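# Transfer deep-well block from nest N1 to nest N2

## Task

Carry the 96-well deep-well block out of plate nest N1 and into plate nest N2, where it has to lie flat within the nest's locators with its well A1 over the nest corner labelled A1. Dropping it a few millimetres onto N2 is acceptable, but a much bigger drop there counts as failure. The block must stay put on its own, not because the robot is holding it, so open the gripper and pull the hand away at the end.

## Robot and tools

ROBOT. Two xArm6 arms, left_arm and right_arm, each with a two-finger BIO gripper. URDF root positions in the scene frame: left_arm (-0.034, +0.402, 0) m, quat_wxyz (+0.996, 0, 0, -0.090); right_arm (+0.044, -0.345, 0) m, quat_wxyz (+0.996, 0, 0, +0.092). The spare arm may be parked out of the way. Do not let the arms collide or press on each other.

FRAMES. Scene frame: origin on the table top midway between the arms, +z up, +x out across the table, left_arm on the +y side. The arm names are not image sides. Seen from the arms, N1 is the right-hand nest. Well A1 sits at the block's cut-off corner. Gripper frame: +x runs along the fingers to their tips, y is the opening direction, +z points back to the flange. The fingers project sideways from the wrist flange, so they are level when the flange faces down; wrist roll swings them around. end_effector_position is the midpoint between the pads, roughly 2 cm behind the tips. Printed positions can be a little off, more at long reach.

ROW LAYOUT (both motion tools). One flat list of 14 numbers, each in [-1, 1]: left_arm dx, dy, dz, rx, ry, rz, opening, then right_arm in the same order. dx..rz are offsets, not poses, expressed in that gripper's own axes; 1.0 equals 0.6 m or 180 degrees; rx, ry, rz form a single rotation vector. Opening is absolute: +1 fully open (0.150 m between pads), -1 closed (pads still 0.071 m apart).

execute_actions(actions). actions is a list of actions; each action is a table of up to 15 rows, one row per 1/30 s step, and if shorter its last row is repeated to fill 15 steps (0.5 s). Every row's offsets count from the gripper's measured pose at the start of that action, not from the previous row; for a call's first action that is the pose in the latest result. An empty list just returns state and images. Each step, the commanded pose is clipped to within 70 mm and 16 degrees of the measured pose, then damped IK drives the joints, favouring position over orientation. After an action the arm goes only as far as its last clipped pose, so a distant target needs several actions.

move(target, speed, blocking). target is one 14-number row as above, with offsets from the pose shown in the latest result that has one. Each gripper follows a straight line; both paths finish together, lasting 0.5 to 10 s (cut short at 10 s). speed is path top speed in m/s, 0.002 to 0.5, default 0.25; rotation is capped at twice that in rad/s. Rotation takes the shorter direction. Paths ignore obstacles and the other arm; grippers lag, drift and may exceed speed, especially with a near-straight arm. The opening is sent at the start. Faster contact and targets set deeper past a surface push harder. The move ends once paths are done and everything is still, or 5 s after the path end. blocking=false returns after 0.5 s while motion continues; poll with wait(0); further rows or moves are rejected until a result shows the end, unless you call wait or stop. The move: line gives the ending (done, off_target, moving, held, fault) and limits: paced means the pose was clipped, held means a safety check blocked some steps (afterwards the arm may move much faster than speed). An ending naming one arm means the other finished at rest. Each gripper's remaining distance to its pose is reported.

wait(seconds): 0 to 10; arms keep their last command; returns early if a running move ends. stop(): brakes a running move, needing stopping room; fingers keep moving. zoom_image(camera, region): camera is cam_high (672x504), cam_low (672x504), cam_left_wrist (616x616) or cam_right_wrist (616x616); region [x0, y0, x1, y1] in pixels from the top-left, at most 504x504. read_manual(section): licence texts only. finished_scene(scene): pass the current scene number; it ends the scene permanently after the last command has been held, and reports success. Answering without any tool call ends the session.

RESULTS. The state line lists per arm the gripper position (m), quat_wxyz and velocities (m/s, rad/s). Hand target lines show the pose each controller is heading for. A pose unreachable line means a clearance check altered or blocked that arm's command. grip_measured is the opening on the command scale; the last Joint positions value is the opening in metres; each gripper may read up to about 1 mm off, consistently. To keep hold of an object, command at least about 0.04 below grip_measured. Pad force is about 20 N; a fast close can squeeze harder, occasionally forcing the fingers open. Joint torque readings carry offsets, scale errors and noise and are nonzero in free air.

LIMITS. Joint ranges (rad), base to wrist: waist -6.283..6.283, shoulder -2.059..2.094, elbow -3.927..0.192, forearm roll -6.283..6.283, wrist pitch -1.693..3.142, wrist roll -6.283..6.283. Load limits (N m): 46, 46, 27.6, 27.6, 18.4, 18.4, including the held object's weight. Reaching a load limit triggers a torque fault: the arm halts, backs that joint off, holds for 10 s and drops the rest of the call. Holding loads heats motors: a MOTOR HOT warning appears from 65 °C and at 80 °C the arm is braked until cool (OVER-TEMPERATURE FAULT).

CARE. Against a firm surface the push keeps building while the hand falls short of its target; zero offsets do not relieve it, moving away does. For an arm meant to stay still, send the offset back to its desired pose in the first call of a reply and zeros afterwards, always with its wanted opening. The simulation keeps running while you compose a reply. Loose objects may be nudged occasionally. Avoid knocking anything off the table, drops, slams, hard impacts and heavy pressing; lower the block gently into N2, release, and retract.

Each tool is called after ">>>" by a JSON object that holds its "name" and its "arguments".

## Session

>>> {"name": "execute_actions", "arguments": {"actions": []}}

Scene clock: 0.00 s.
left_arm: end_effector_position=(+0.2049, -0.0497, +0.2594) grip_measured=+0.98 end_effector_quat_wxyz=(+0.554, +0.680, -0.228, -0.422) end_effector_velocity=(+0.000, +0.000, -0.000) end_effector_angular_velocity=(+0.002, -0.000, -0.001) | right_arm: end_effector_position=(+0.5028, -0.0976, +0.2010) grip_measured=+1.00 end_effector_quat_wxyz=(-0.483, +0.681, +0.306, -0.458) end_effector_velocity=(+0.000, -0.000, +0.000) end_effector_angular_velocity=(+0.002, +0.000, -0.001)
Joint positions: left_arm=[-1.37   0.094 -0.888  1.164  1.991 -0.528  0.149] | right_arm=[ 0.359 -0.038 -0.509 -2.187  1.359  0.793  0.15 ]
Joint velocities: left_arm=[ 0.    -0.     0.001  0.001  0.     0.001  0.   ] | right_arm=[-0.    -0.    -0.     0.002 -0.     0.002  0.   ]
Joint torques (N m, as the arm reports them, + toward a larger angle): no reading
Hand target (left_arm): +0.205, -0.050, +0.259; +0.554, +0.680, -0.228, -0.422
Hand target (right_arm): +0.503, -0.098, +0.201; -0.483, +0.681, +0.306, -0.458

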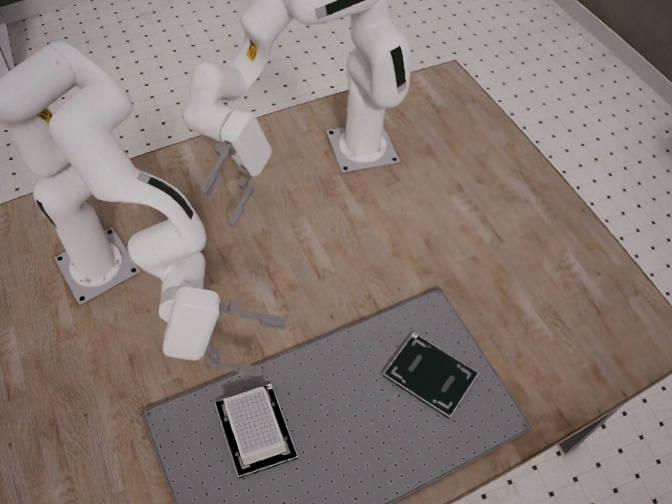

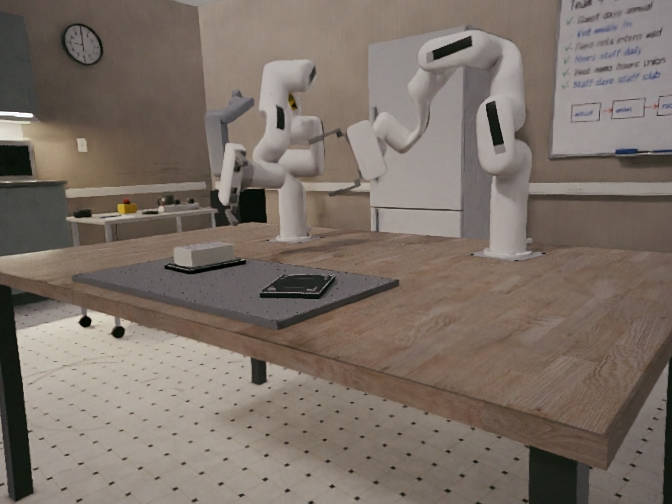

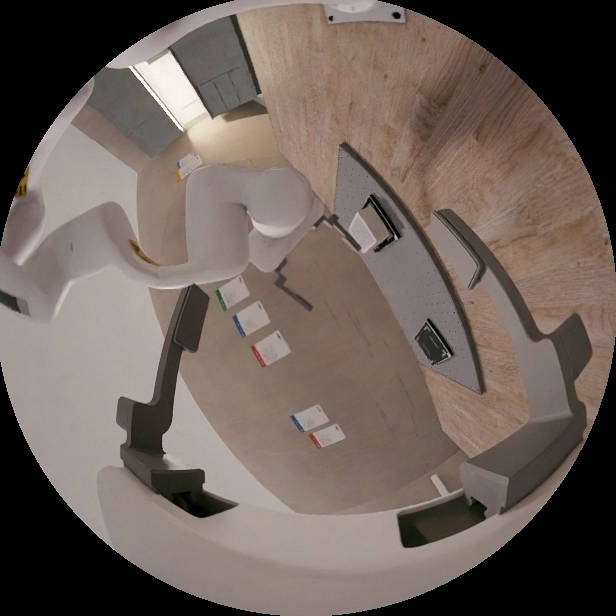

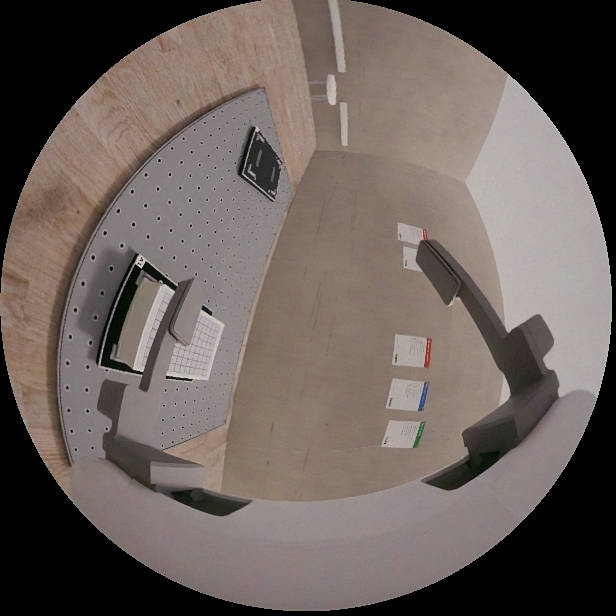

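>>> {"name": "zoom_image", "arguments": {"camera": "cam_high", "region": [190, 360, 330, 500]}}

>>> {"name": "zoom_image", "arguments": {"camera": "cam_high", "region": [370, 315, 490, 435]}}

>>> {"name": "zoom_image", "arguments": {"camera": "cam_low", "region": [150, 220, 350, 320]}}

Region (190, 360, 330, 500) of cam_high's 672x504 image, scaled by 3.600, with more detail than that image has.

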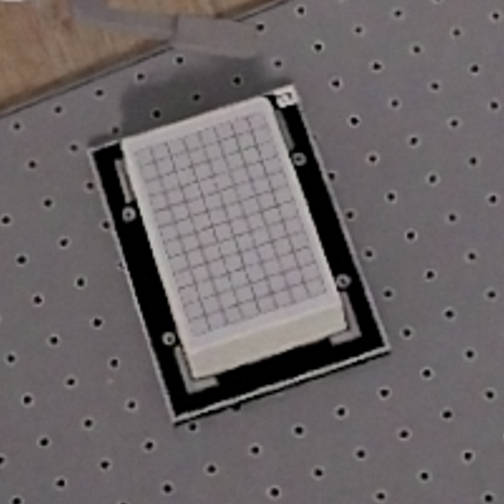

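Region (370, 315, 490, 435) of cam_high's 672x504 image, scaled by 4.200, with more detail than that image has.

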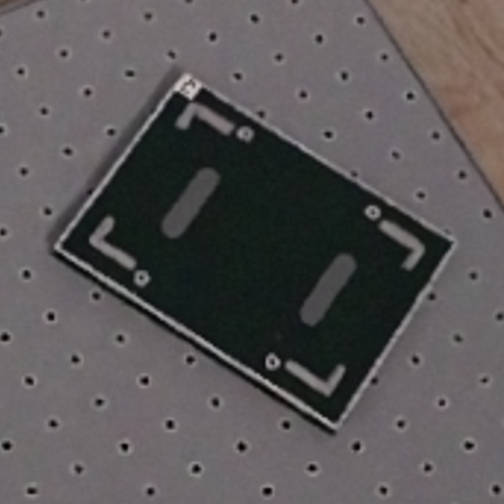

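Region (150, 220, 350, 320) of cam_low's 672x504 image, scaled by 2.520, with more detail than that image has.

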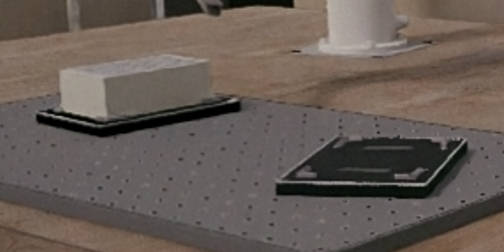

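>>> {"name": "zoom_image", "arguments": {"camera": "cam_high", "region": [210, 378, 300, 478]}}

>>> {"name": "zoom_image", "arguments": {"camera": "cam_right_wrist", "region": [70, 230, 250, 410]}}

>>> {"name": "zoom_image", "arguments": {"camera": "cam_high", "region": [140, 270, 310, 400]}}

Region (210, 378, 300, 478) of cam_high's 672x504 image, scaled by 5.040, with more detail than that image has; it fills the left 454 columns of this view, and the rest is white.

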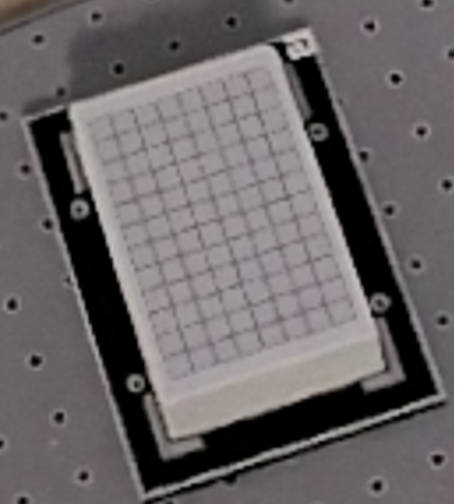

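Region (70, 230, 250, 410) of cam_right_wrist's 616x616 image, scaled by 2.800, with more detail than that image has.

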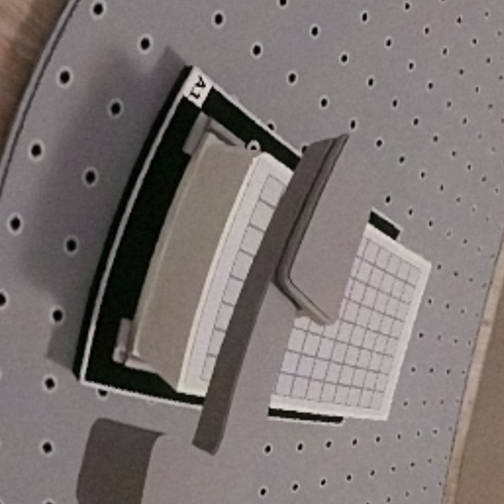

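Region (140, 270, 310, 400) of cam_high's 672x504 image, scaled by 2.965, with more detail than that image has; it fills the top 385 rows of this view, and the rest is white.

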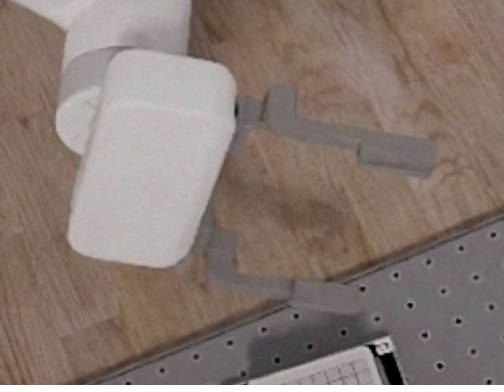

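>>> {"name": "move", "arguments": {"target": [-0.303,-0.0855,0.5705,0.080,-0.2365,0.007,0.98, -0.002,0.120,-0.090,0.5226,0.2600,-0.3726,1.0], "speed": 0.35}}

Scene clock: 77.33 s.
left_arm: end_effector_position=(-0.1839, -0.0864, +0.2614) grip_measured=+0.98 end_effector_quat_wxyz=(+0.352, +0.540, -0.471, -0.603) end_effector_velocity=(-0.001, -0.000, +0.000) end_effector_angular_velocity=(+0.000, +0.001, -0.002) | right_arm: end_effector_position=(+0.5500, -0.1432, +0.1404) grip_measured=+1.00 end_effector_quat_wxyz=(+0.999, +0.001, -0.000, -0.038) end_effector_velocity=(-0.000, -0.000, -0.001) end_effector_angular_velocity=(+0.005, +0.008, +0.001)
Joint positions: left_arm=[-2.154  0.089 -0.888  1.165  1.99  -0.528  0.149] | right_arm=[ 0.353  0.155 -0.698  0.002  0.541  0.611  0.15 ]
Joint velocities: left_arm=[-0.001  0.001 -0.002  0.    -0.     0.001 -0.   ] | right_arm=[-0.001 -0.    -0.001  0.016  0.006 -0.016 -0.   ]
Joint torques (N m, as the arm reports them, + toward a larger angle): left_arm=[ -0.88 -13.47 -14.54   1.81   1.45  -0.65] | right_arm=[  0.06 -20.34 -15.73   0.16  -1.89  -0.08]
Hand target (left_arm): -0.184, -0.086, +0.261; +0.352, +0.540, -0.471, -0.603
Hand target (right_arm): +0.550, -0.143, +0.140; +0.999, +0.001, -0.000, -0.038
Off the commanded pose (left_arm): 0.002 m, 0 deg.
Off the commanded pose (right_arm): 0.001 m, 0 deg.
move: done

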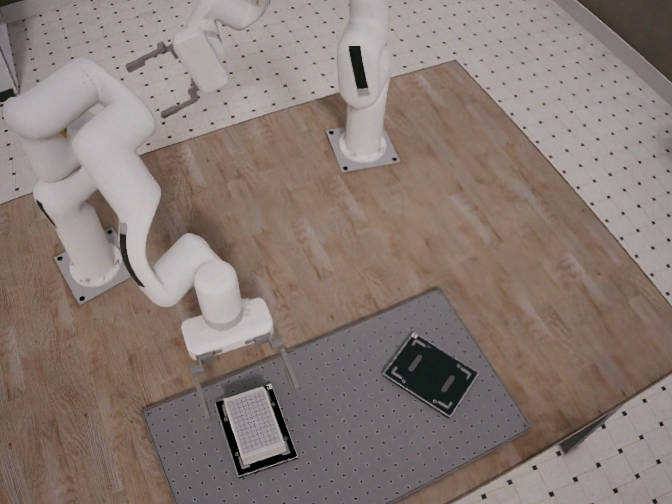

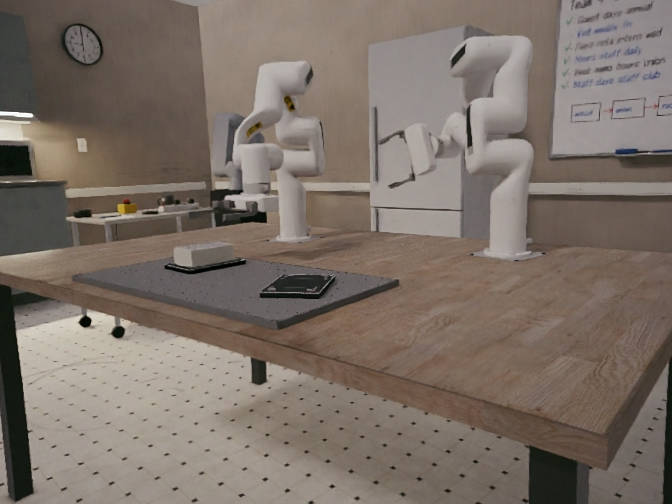

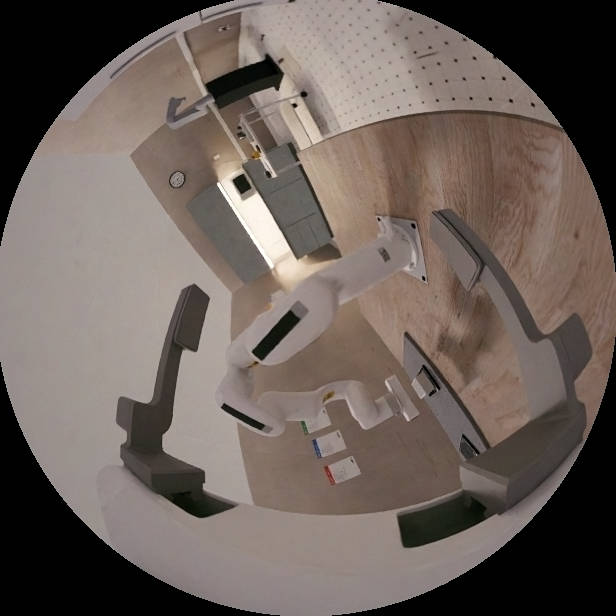

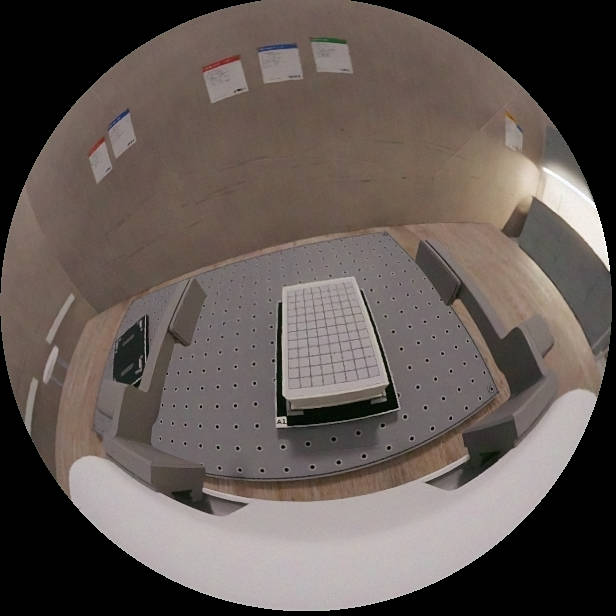

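>>> {"name": "move", "arguments": {"target": [0,0,0,0,0,0,0.98, -0.008,0,-0.084,0,0,0,1.0], "speed": 0.15}}

Scene clock: 79.73 s.
left_arm: end_effector_position=(-0.1839, -0.0864, +0.2614) grip_measured=+0.98 end_effector_quat_wxyz=(+0.352, +0.540, -0.471, -0.603) end_effector_velocity=(-0.000, +0.000, -0.000) end_effector_angular_velocity=(+0.001, +0.001, -0.001) | right_arm: end_effector_position=(+0.5456, -0.1425, +0.0907) grip_measured=+1.00 end_effector_quat_wxyz=(+0.999, +0.001, -0.001, -0.038) end_effector_velocity=(+0.000, -0.000, -0.001) end_effector_angular_velocity=(+0.001, -0.002, -0.001)
Joint positions: left_arm=[-2.154  0.089 -0.888  1.165  1.99  -0.528  0.149] | right_arm=[ 0.36   0.296 -0.688  0.003  0.39   0.617  0.15 ]
Joint velocities: left_arm=[-0.001  0.    -0.    -0.    -0.001  0.     0.   ] | right_arm=[ 0.     0.005 -0.    -0.001 -0.007  0.002  0.   ]
Joint torques (N m, as the arm reports them, + toward a larger angle): left_arm=[ -0.98 -13.72 -14.62   1.8    1.33  -0.71] | right_arm=[ -0.45 -21.43 -13.61  -0.12  -1.47  -0.09]
Hand target (left_arm): -0.184, -0.086, +0.261; +0.352, +0.540, -0.471, -0.603
Hand target (right_arm): +0.545, -0.143, +0.090; +0.999, +0.001, -0.000, -0.038
Off the commanded pose (left_arm): 0.000 m, 0 deg.
Off the commanded pose (right_arm): 0.001 m, 0 deg.
move: done

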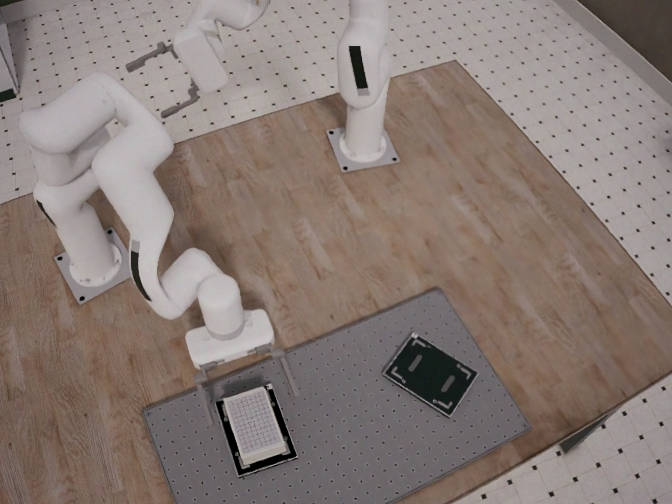

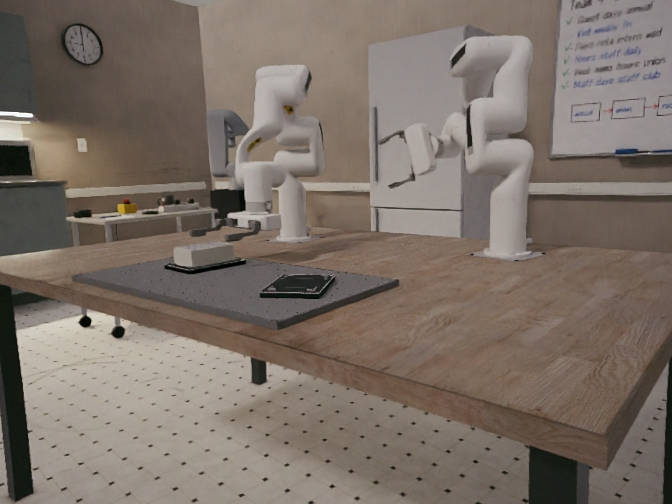

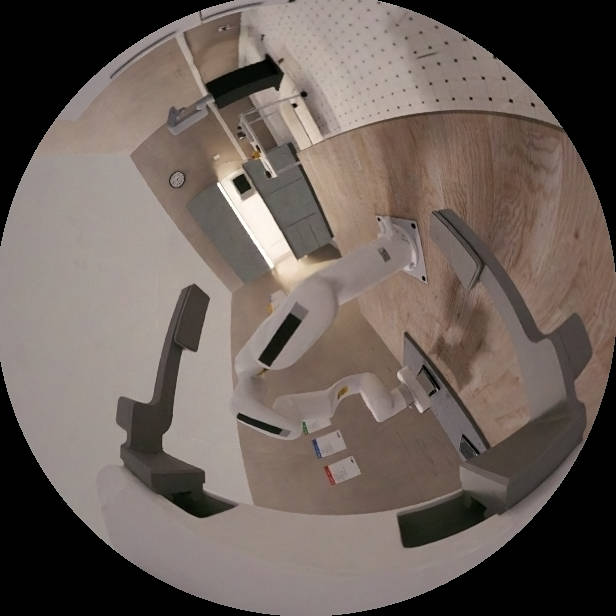

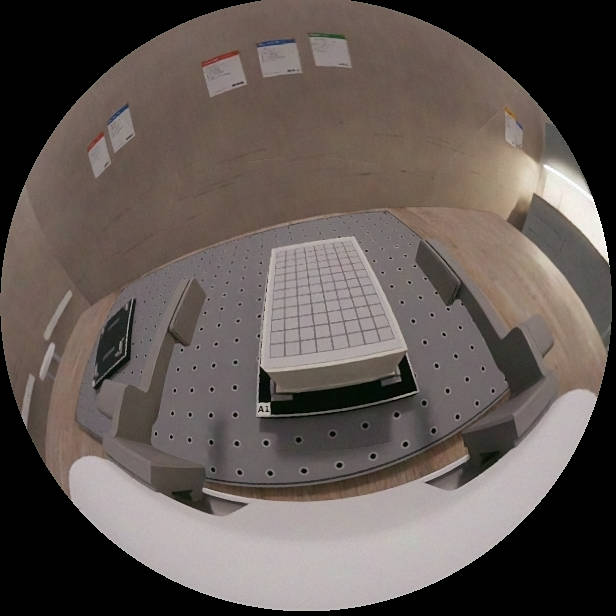

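>>> {"name": "zoom_image", "arguments": {"camera": "cam_high", "region": [170, 320, 330, 480]}}

>>> {"name": "zoom_image", "arguments": {"camera": "cam_low", "region": [150, 195, 300, 285]}}

Region (170, 320, 330, 480) of cam_high's 672x504 image, scaled by 3.150, with more detail than that image has.

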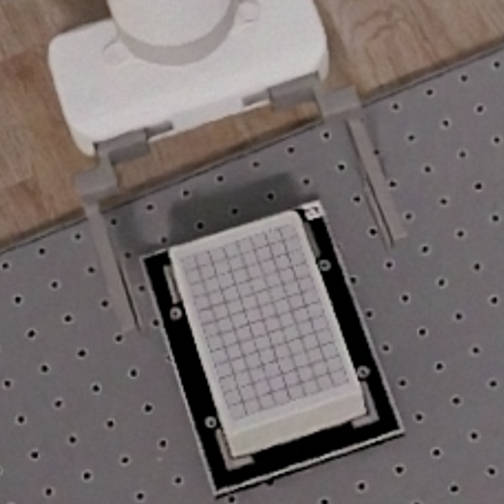

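Region (150, 195, 300, 285) of cam_low's 672x504 image, scaled by 3.360, with more detail than that image has; it fills the top 302 rows of this view, and the rest is white.

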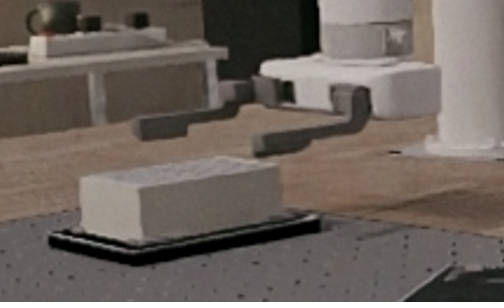

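>>> {"name": "move", "arguments": {"target": [0,0,0,0,0,0,0.98, 0.03,-0.010,-0.070,0,0,0,0.2], "speed": 0.08}}

Scene clock: 89.17 s.
left_arm: end_effector_position=(-0.1839, -0.0864, +0.2614) grip_measured=+0.98 end_effector_quat_wxyz=(+0.352, +0.540, -0.471, -0.603) end_effector_velocity=(-0.000, +0.000, +0.000) end_effector_angular_velocity=(-0.000, +0.000, -0.000) | right_arm: end_effector_position=(+0.5632, -0.1496, +0.0492) grip_measured=+0.20 end_effector_quat_wxyz=(+0.999, +0.001, -0.001, -0.038) end_effector_velocity=(+0.001, +0.000, -0.001) end_effector_angular_velocity=(+0.000, -0.001, +0.002)
Joint positions: left_arm=[-2.154  0.089 -0.888  1.165  1.99  -0.528  0.149] | right_arm=[ 0.325  0.454 -0.754  0.004  0.298  0.58   0.118]
Joint velocities: left_arm=[-0.001 -0.    -0.    -0.001  0.    -0.    -0.   ] | right_arm=[-0.001  0.005 -0.003 -0.001 -0.003 -0.002  0.   ]
Joint torques (N m, as the arm reports them, + toward a larger angle): left_arm=[ -0.8  -13.4  -14.59   1.86   1.41  -0.74] | right_arm=[ -0.71 -23.85 -11.96  -0.13  -1.49  -0.58]
Hand target (left_arm): -0.184, -0.086, +0.261; +0.352, +0.540, -0.471, -0.603
Hand target (right_arm): +0.563, -0.150, +0.049; +0.999, +0.001, -0.001, -0.038
Off the commanded pose (left_arm): 0.000 m, 0 deg.
Off the commanded pose (right_arm): 0.001 m, 0 deg.
move: done

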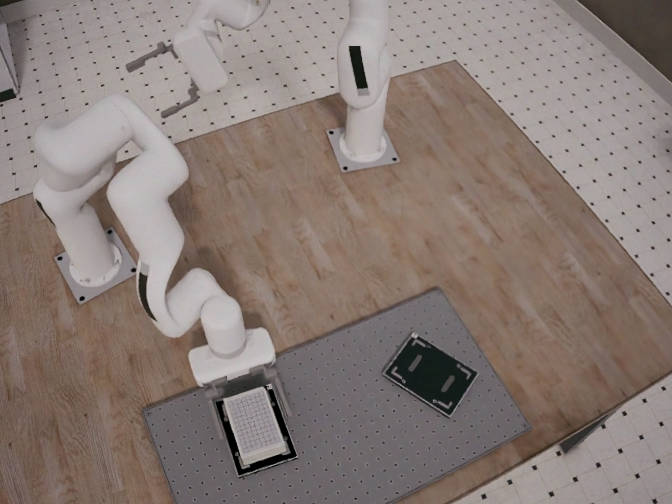

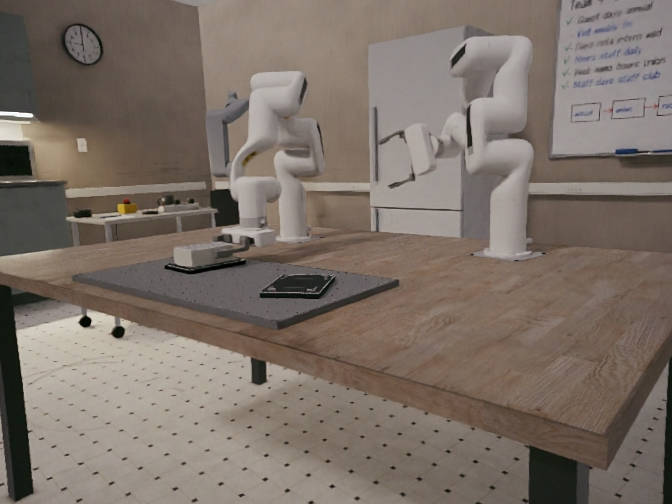

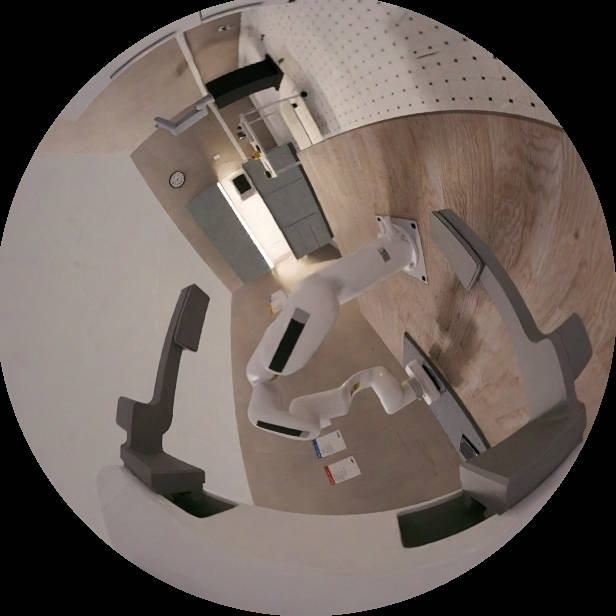

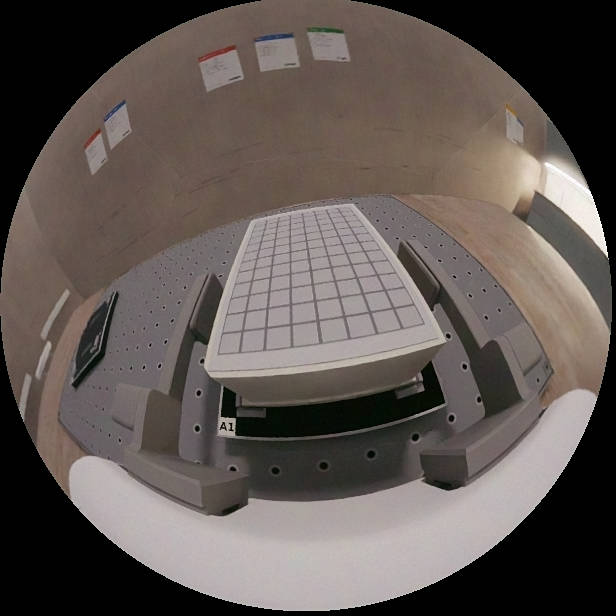

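>>> {"name": "zoom_image", "arguments": {"camera": "cam_high", "region": [185, 345, 315, 485]}}

>>> {"name": "zoom_image", "arguments": {"camera": "cam_low", "region": [155, 205, 290, 285]}}

>>> {"name": "zoom_image", "arguments": {"camera": "cam_right_wrist", "region": [130, 180, 500, 500]}}

Region (185, 345, 315, 485) of cam_high's 672x504 image, scaled by 3.600, with more detail than that image has; it fills the left 468 columns of this view, and the rest is white.

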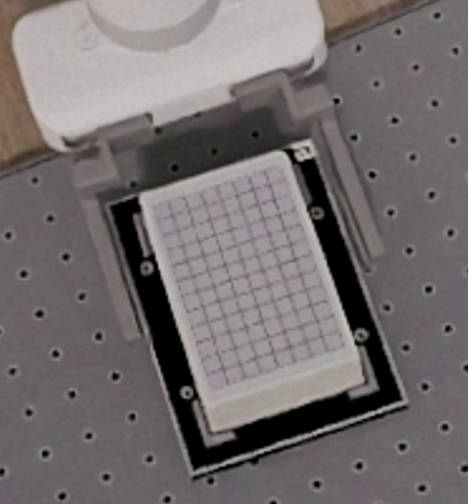

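Region (155, 205, 290, 285) of cam_low's 672x504 image, scaled by 3.733, with more detail than that image has; it fills the top 299 rows of this view, and the rest is white.

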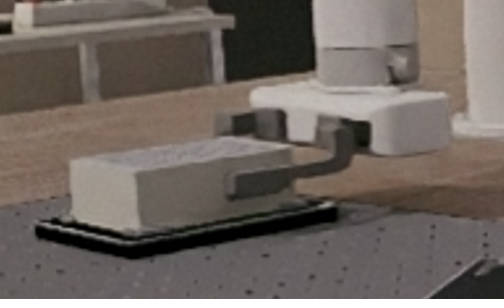

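Region (130, 180, 500, 500) of cam_right_wrist's 616x616 image, scaled by 1.362, with more detail than that image has; it fills the top 436 rows of this view, and the rest is white.

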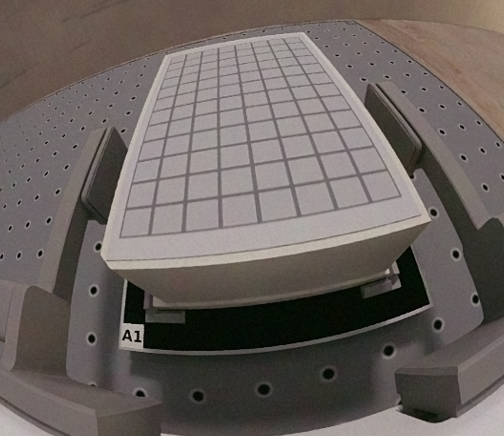

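>>> {"name": "move", "arguments": {"target": [0,0,0,0,0,0,0.98, 0.013,0,0,0,0,-0.007,-0.45], "speed": 0.05}}

>>> {"name": "zoom_image", "arguments": {"camera": "cam_high", "region": [195, 360, 305, 480]}}

Scene clock: 99.17 s.
left_arm: end_effector_position=(-0.1839, -0.0864, +0.2614) grip_measured=+0.98 end_effector_quat_wxyz=(+0.352, +0.540, -0.471, -0.603) end_effector_velocity=(-0.001, -0.000, +0.000) end_effector_angular_velocity=(-0.001, -0.001, -0.003) | right_arm: end_effector_position=(+0.5709, -0.1502, +0.0492) grip_measured=-0.45 end_effector_quat_wxyz=(+0.999, +0.001, -0.001, -0.049) end_effector_velocity=(+0.001, -0.001, -0.000) end_effector_angular_velocity=(-0.001, +0.002, -0.005)
Joint positions: left_arm=[-2.154  0.089 -0.888  1.165  1.99  -0.528  0.149] | right_arm=[ 0.321  0.469 -0.785  0.004  0.313  0.598  0.093]
Joint velocities: left_arm=[-0.    -0.    -0.     0.002 -0.001  0.    -0.   ] | right_arm=[-0.001  0.002 -0.004  0.     0.003  0.004 -0.   ]
Joint torques (N m, as the arm reports them, + toward a larger angle): left_arm=[ -0.83 -13.64 -14.45   1.72   1.48  -0.72] | right_arm=[ -0.14 -23.73 -12.85   0.14  -1.31  -0.68]
Hand target (left_arm): -0.184, -0.086, +0.261; +0.352, +0.540, -0.471, -0.603
Hand target (right_arm): +0.571, -0.150, +0.049; +0.999, +0.001, -0.001, -0.049
Off the commanded pose (left_arm): 0.000 m, 0 deg.
Off the commanded pose (right_arm): 0.000 m, 0 deg.
move: done

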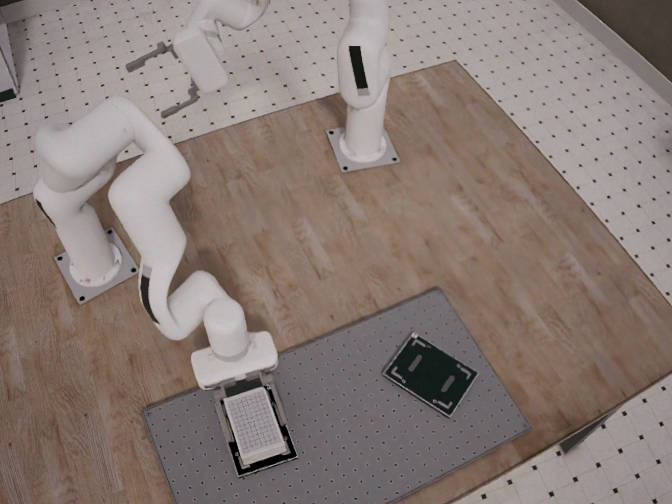

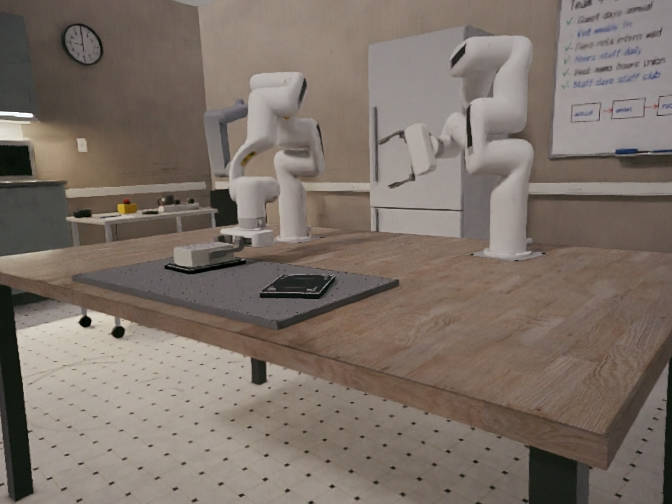

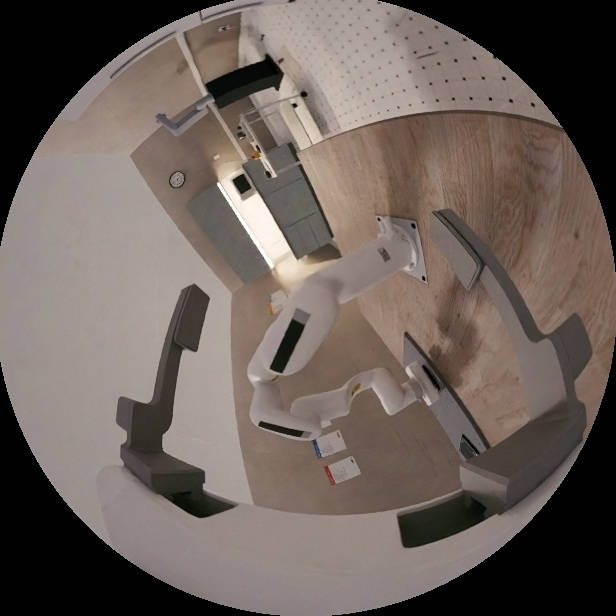

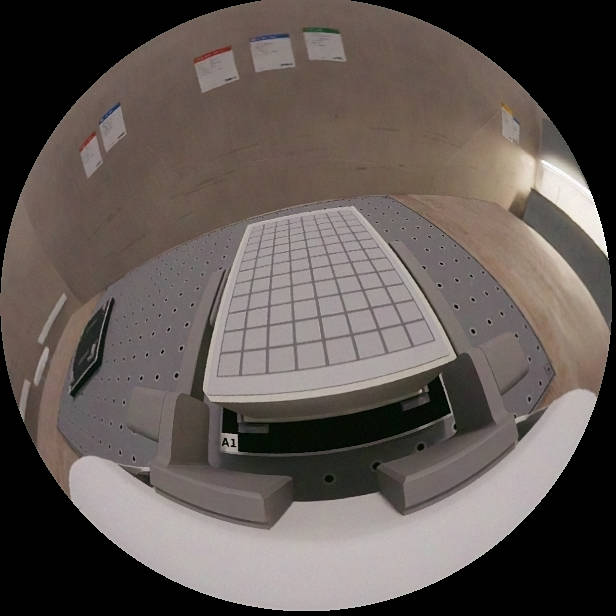

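Region (195, 360, 305, 480) of cam_high's 672x504 image, scaled by 4.200, with more detail than that image has; it fills the left 462 columns of this view, and the rest is white.

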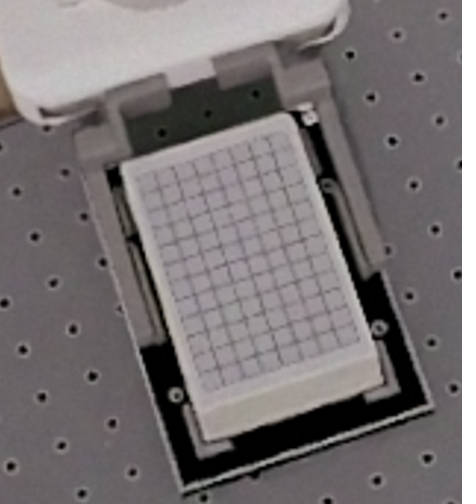

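>>> {"name": "zoom_image", "arguments": {"camera": "cam_high", "region": [212, 385, 296, 450]}}

>>> {"name": "zoom_image", "arguments": {"camera": "cam_right_wrist", "region": [170, 200, 490, 470]}}

Region (212, 385, 296, 450) of cam_high's 672x504 image, scaled by 6.000, with more detail than that image has; it fills the top 390 rows of this view, and the rest is white.

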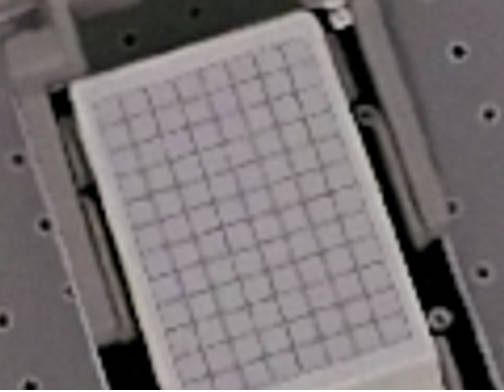

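Region (170, 200, 490, 470) of cam_right_wrist's 616x616 image, scaled by 1.575, with more detail than that image has; it fills the top 425 rows of this view, and the rest is white.

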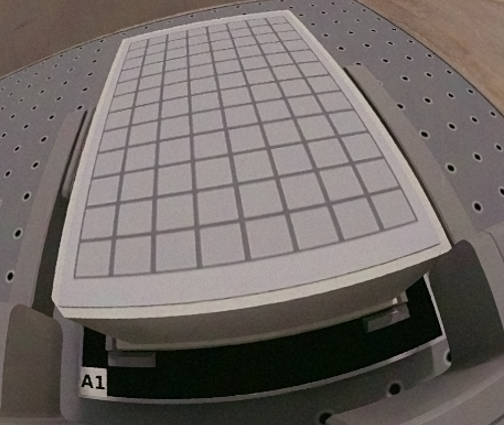

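>>> {"name": "execute_actions", "arguments": {"actions": [[[0,0,0,0,0,0,0.98,0,-0.0005,0,0,0,0,-0.48],[0,0,0,0,0,0,0.98,0,-0.001,0,0,0,0,-0.50],[0,0,0,0,0,0,0.98,0,-0.0015,0,0,0,0,-0.52],[0,0,0,0,0,0,0.98,0,-0.002,0,0,0,0,-0.54],[0,0,0,0,0,0,0.98,0,-0.002,0,0,0,0,-0.56],[0,0,0,0,0,0,0.98,0,-0.002,0,0,0,0,-0.58],[0,0,0,0,0,0,0.98,0,-0.002,0,0,0,0,-0.60],[0,0,0,0,0,0,0.98,0,-0.002,0,0,0,0,-0.61],[0,0,0,0,0,0,0.98,0,-0.002,0,0,0,0,-0.62],[0,0,0,0,0,0,0.98,0,-0.002,0,0,0,0,-0.63],[0,0,0,0,0,0,0.98,0,-0.002,0,0,0,0,-0.64],[0,0,0,0,0,0,0.98,0,-0.002,0,0,0,0,-0.65],[0,0,0,0,0,0,0.98,0,-0.002,0,0,0,0,-0.66],[0,0,0,0,0,0,0.98,0,-0.002,0,0,0,0,-0.67],[0,0,0,0,0,0,0.98,0,-0.002,0,0,0,0,-0.68]],[[0,0,0,0,0,0,0.98,0,0,0,0,0,0,-0.69],[0,0,0,0,0,0,0.98,0,0,0,0,0,0,-0.70],[0,0,0,0,0,0,0.98,0,0,0,0,0,0,-0.71],[0,0,0,0,0,0,0.98,0,0,0,0,0,0,-0.72],[0,0,0,0,0,0,0.98,0,0,0,0,0,0,-0.73],[0,0,0,0,0,0,0.98,0,0,0,0,0,0,-0.74],[0,0,0,0,0,0,0.98,0,0,0,0,0,0,-0.75],[0,0,0,0,0,0,0.98,0,0,0,0,0,0,-0.76],[0,0,0,0,0,0,0.98,0,0,0,0,0,0,-0.77],[0,0,0,0,0,0,0.98,0,0,0,0,0,0,-0.78],[0,0,0,0,0,0,0.98,0,0,0,0,0,0,-0.79],[0,0,0,0,0,0,0.98,0,0,0,0,0,0,-0.80],[0,0,0,0,0,0,0.98,0,0,0,0,0,0,-0.81],[0,0,0,0,0,0,0.98,0,0,0,0,0,0,-0.82],[0,0,0,0,0,0,0.98,0,0,0,0,0,0,-0.83]]]}}

Scene clock: 115.03 s.
left_arm: end_effector_position=(-0.1839, -0.0864, +0.2614) grip_measured=+0.98 end_effector_quat_wxyz=(+0.352, +0.540, -0.471, -0.603) end_effector_velocity=(-0.000, -0.000, +0.000) end_effector_angular_velocity=(-0.001, -0.000, +0.000) | right_arm: end_effector_position=(+0.5708, -0.1515, +0.0491) grip_measured=-0.70 end_effector_quat_wxyz=(+0.999, +0.001, -0.001, -0.049) end_effector_velocity=(-0.000, +0.000, -0.000) end_effector_angular_velocity=(-0.000, +0.001, +0.001)
Joint positions: left_arm=[-2.154  0.089 -0.888  1.165  1.99  -0.528  0.149] | right_arm=[ 0.319  0.468 -0.783  0.004  0.312  0.595  0.083]
Joint velocities: left_arm=[ 0.  0. -0.  0.  0. -0.  0.] | right_arm=[ 0.     0.    -0.     0.001  0.001 -0.001  0.   ]
Joint torques (N m, as the arm reports them, + toward a larger angle): left_arm=[ -1.1  -13.84 -14.51   1.91   1.39  -0.76] | right_arm=[  1.04 -22.95 -12.27  -0.25  -1.49  -0.62]
Hand target (left_arm): -0.184, -0.086, +0.261; +0.352, +0.540, -0.471, -0.603
Hand target (right_arm): +0.571, -0.151, +0.049; +0.999, +0.001, -0.001, -0.049
Off the commanded pose (left_arm): 0.000 m, 0 deg.
Off the commanded pose (right_arm): 0.000 m, 0 deg.

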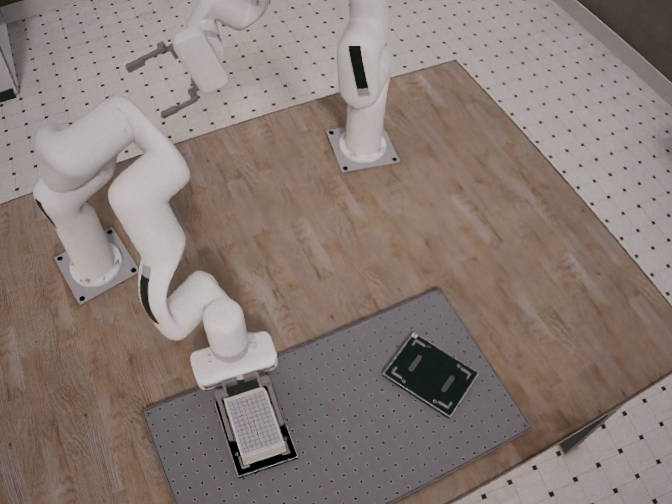

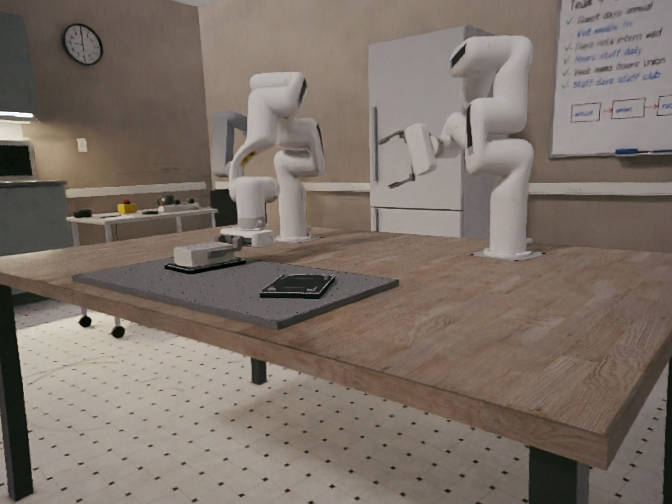

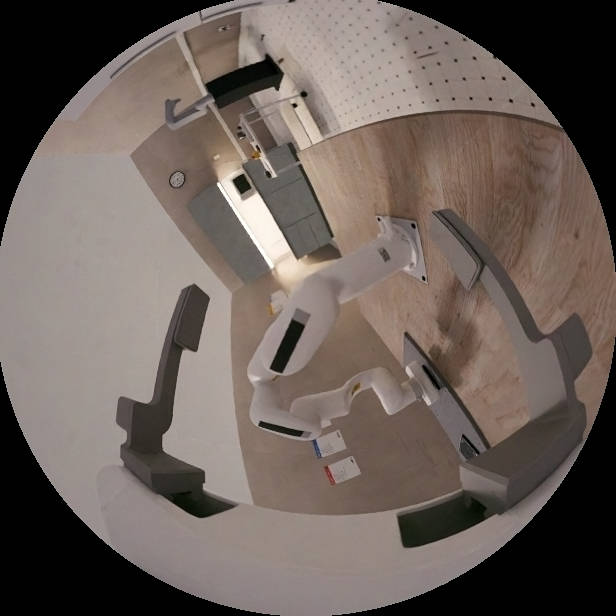

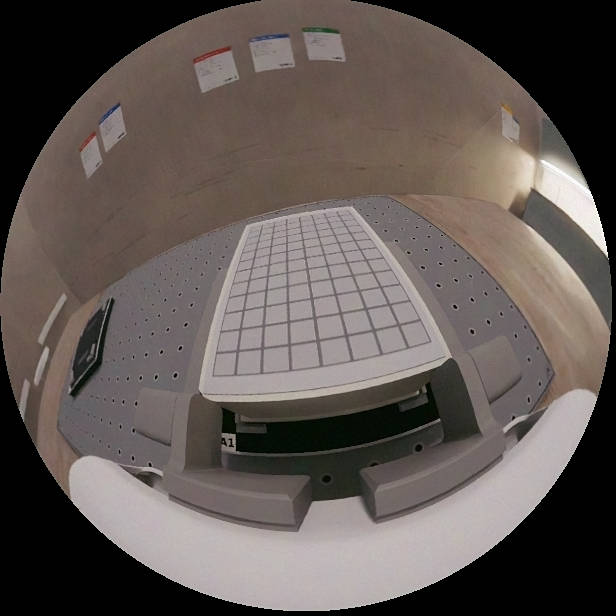

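>>> {"name": "zoom_image", "arguments": {"camera": "cam_right_wrist", "region": [200, 350, 460, 480]}}

>>> {"name": "move", "arguments": {"target": [0,0,0,0,0,0,0.98, 0,0,0.0167,0,0,0,-0.83], "speed": 0.03}}

>>> {"name": "zoom_image", "arguments": {"camera": "cam_right_wrist", "region": [200, 350, 460, 480]}}

>>> {"name": "zoom_image", "arguments": {"camera": "cam_low", "region": [155, 205, 290, 285]}}

Region (200, 350, 460, 480) of cam_right_wrist's 616x616 image, scaled by 1.938, with more detail than that image has.

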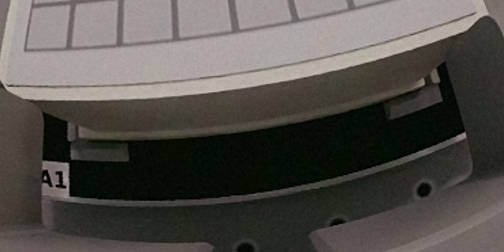

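Scene clock: 118.03 s.
left_arm: end_effector_position=(-0.1839, -0.0864, +0.2614) grip_measured=+0.98 end_effector_quat_wxyz=(+0.352, +0.540, -0.471, -0.603) end_effector_velocity=(-0.001, -0.000, +0.001) end_effector_angular_velocity=(-0.002, +0.002, -0.000) | right_arm: end_effector_position=(+0.5707, -0.1515, +0.0590) grip_measured=-0.70 end_effector_quat_wxyz=(+0.999, +0.001, -0.001, -0.049) end_effector_velocity=(-0.001, -0.001, -0.002) end_effector_angular_velocity=(-0.002, +0.005, -0.001)
Joint positions: left_arm=[-2.154  0.089 -0.888  1.165  1.99  -0.528  0.149] | right_arm=[ 0.319  0.436 -0.775  0.004  0.336  0.596  0.083]
Joint velocities: left_arm=[-0.    -0.    -0.002  0.    -0.    -0.     0.   ] | right_arm=[-0.     0.     0.002  0.     0.003  0.001 -0.   ]
Joint torques (N m, as the arm reports them, + toward a larger angle): left_arm=[ -0.91 -13.61 -14.63   1.64   1.44  -0.75] | right_arm=[  0.36 -24.38 -13.82  -0.32  -1.81  -0.41]
Hand target (left_arm): -0.184, -0.086, +0.261; +0.352, +0.540, -0.471, -0.603
Hand target (right_arm): +0.571, -0.151, +0.059; +0.999, +0.001, -0.001, -0.049
Off the commanded pose (left_arm): 0.000 m, 0 deg.
Off the commanded pose (right_arm): 0.000 m, 0 deg.
move: done

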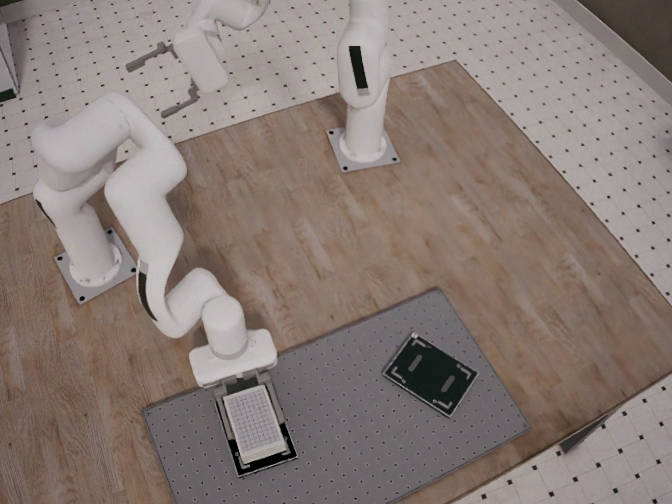

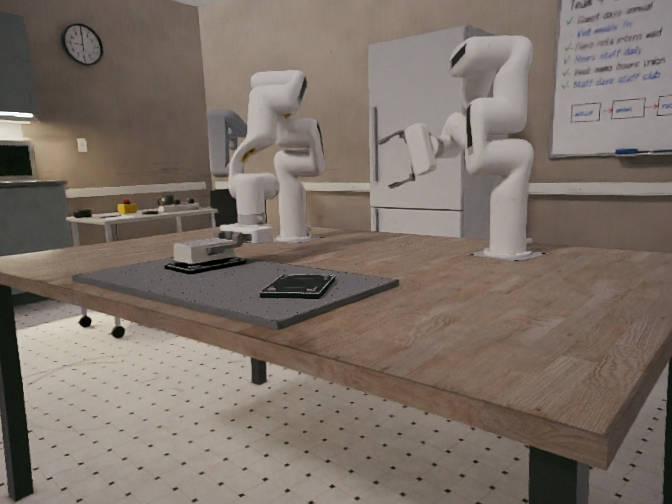

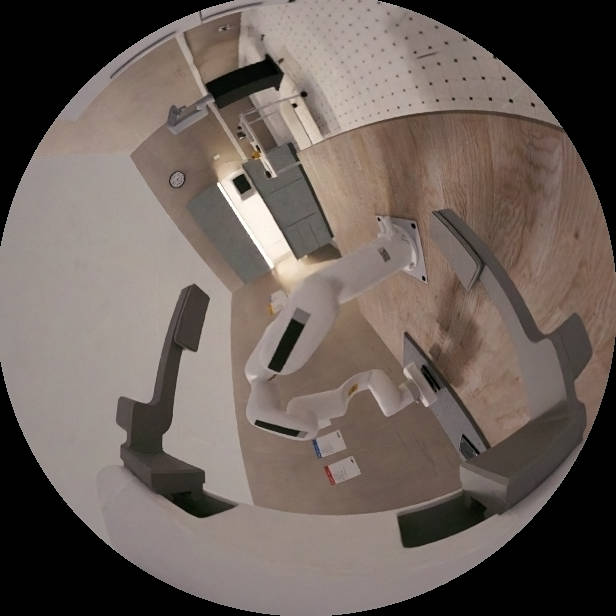

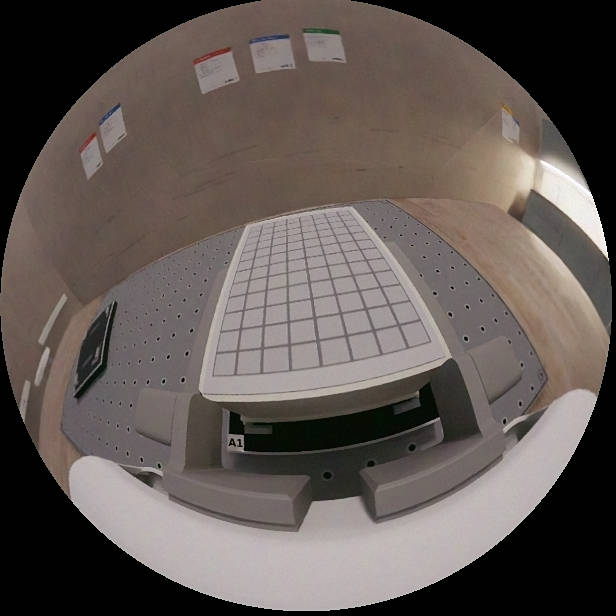

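Region (200, 350, 460, 480) of cam_right_wrist's 616x616 image, scaled by 1.938, with more detail than that image has.

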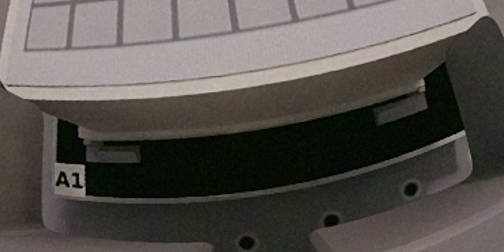

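Region (155, 205, 290, 285) of cam_low's 672x504 image, scaled by 3.733, with more detail than that image has; it fills the top 299 rows of this view, and the rest is white.

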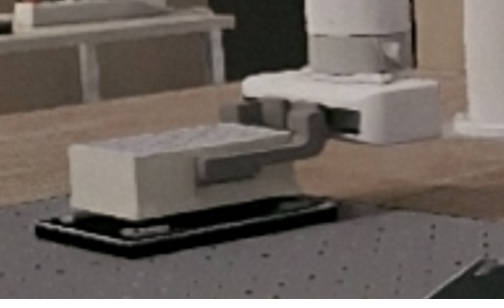

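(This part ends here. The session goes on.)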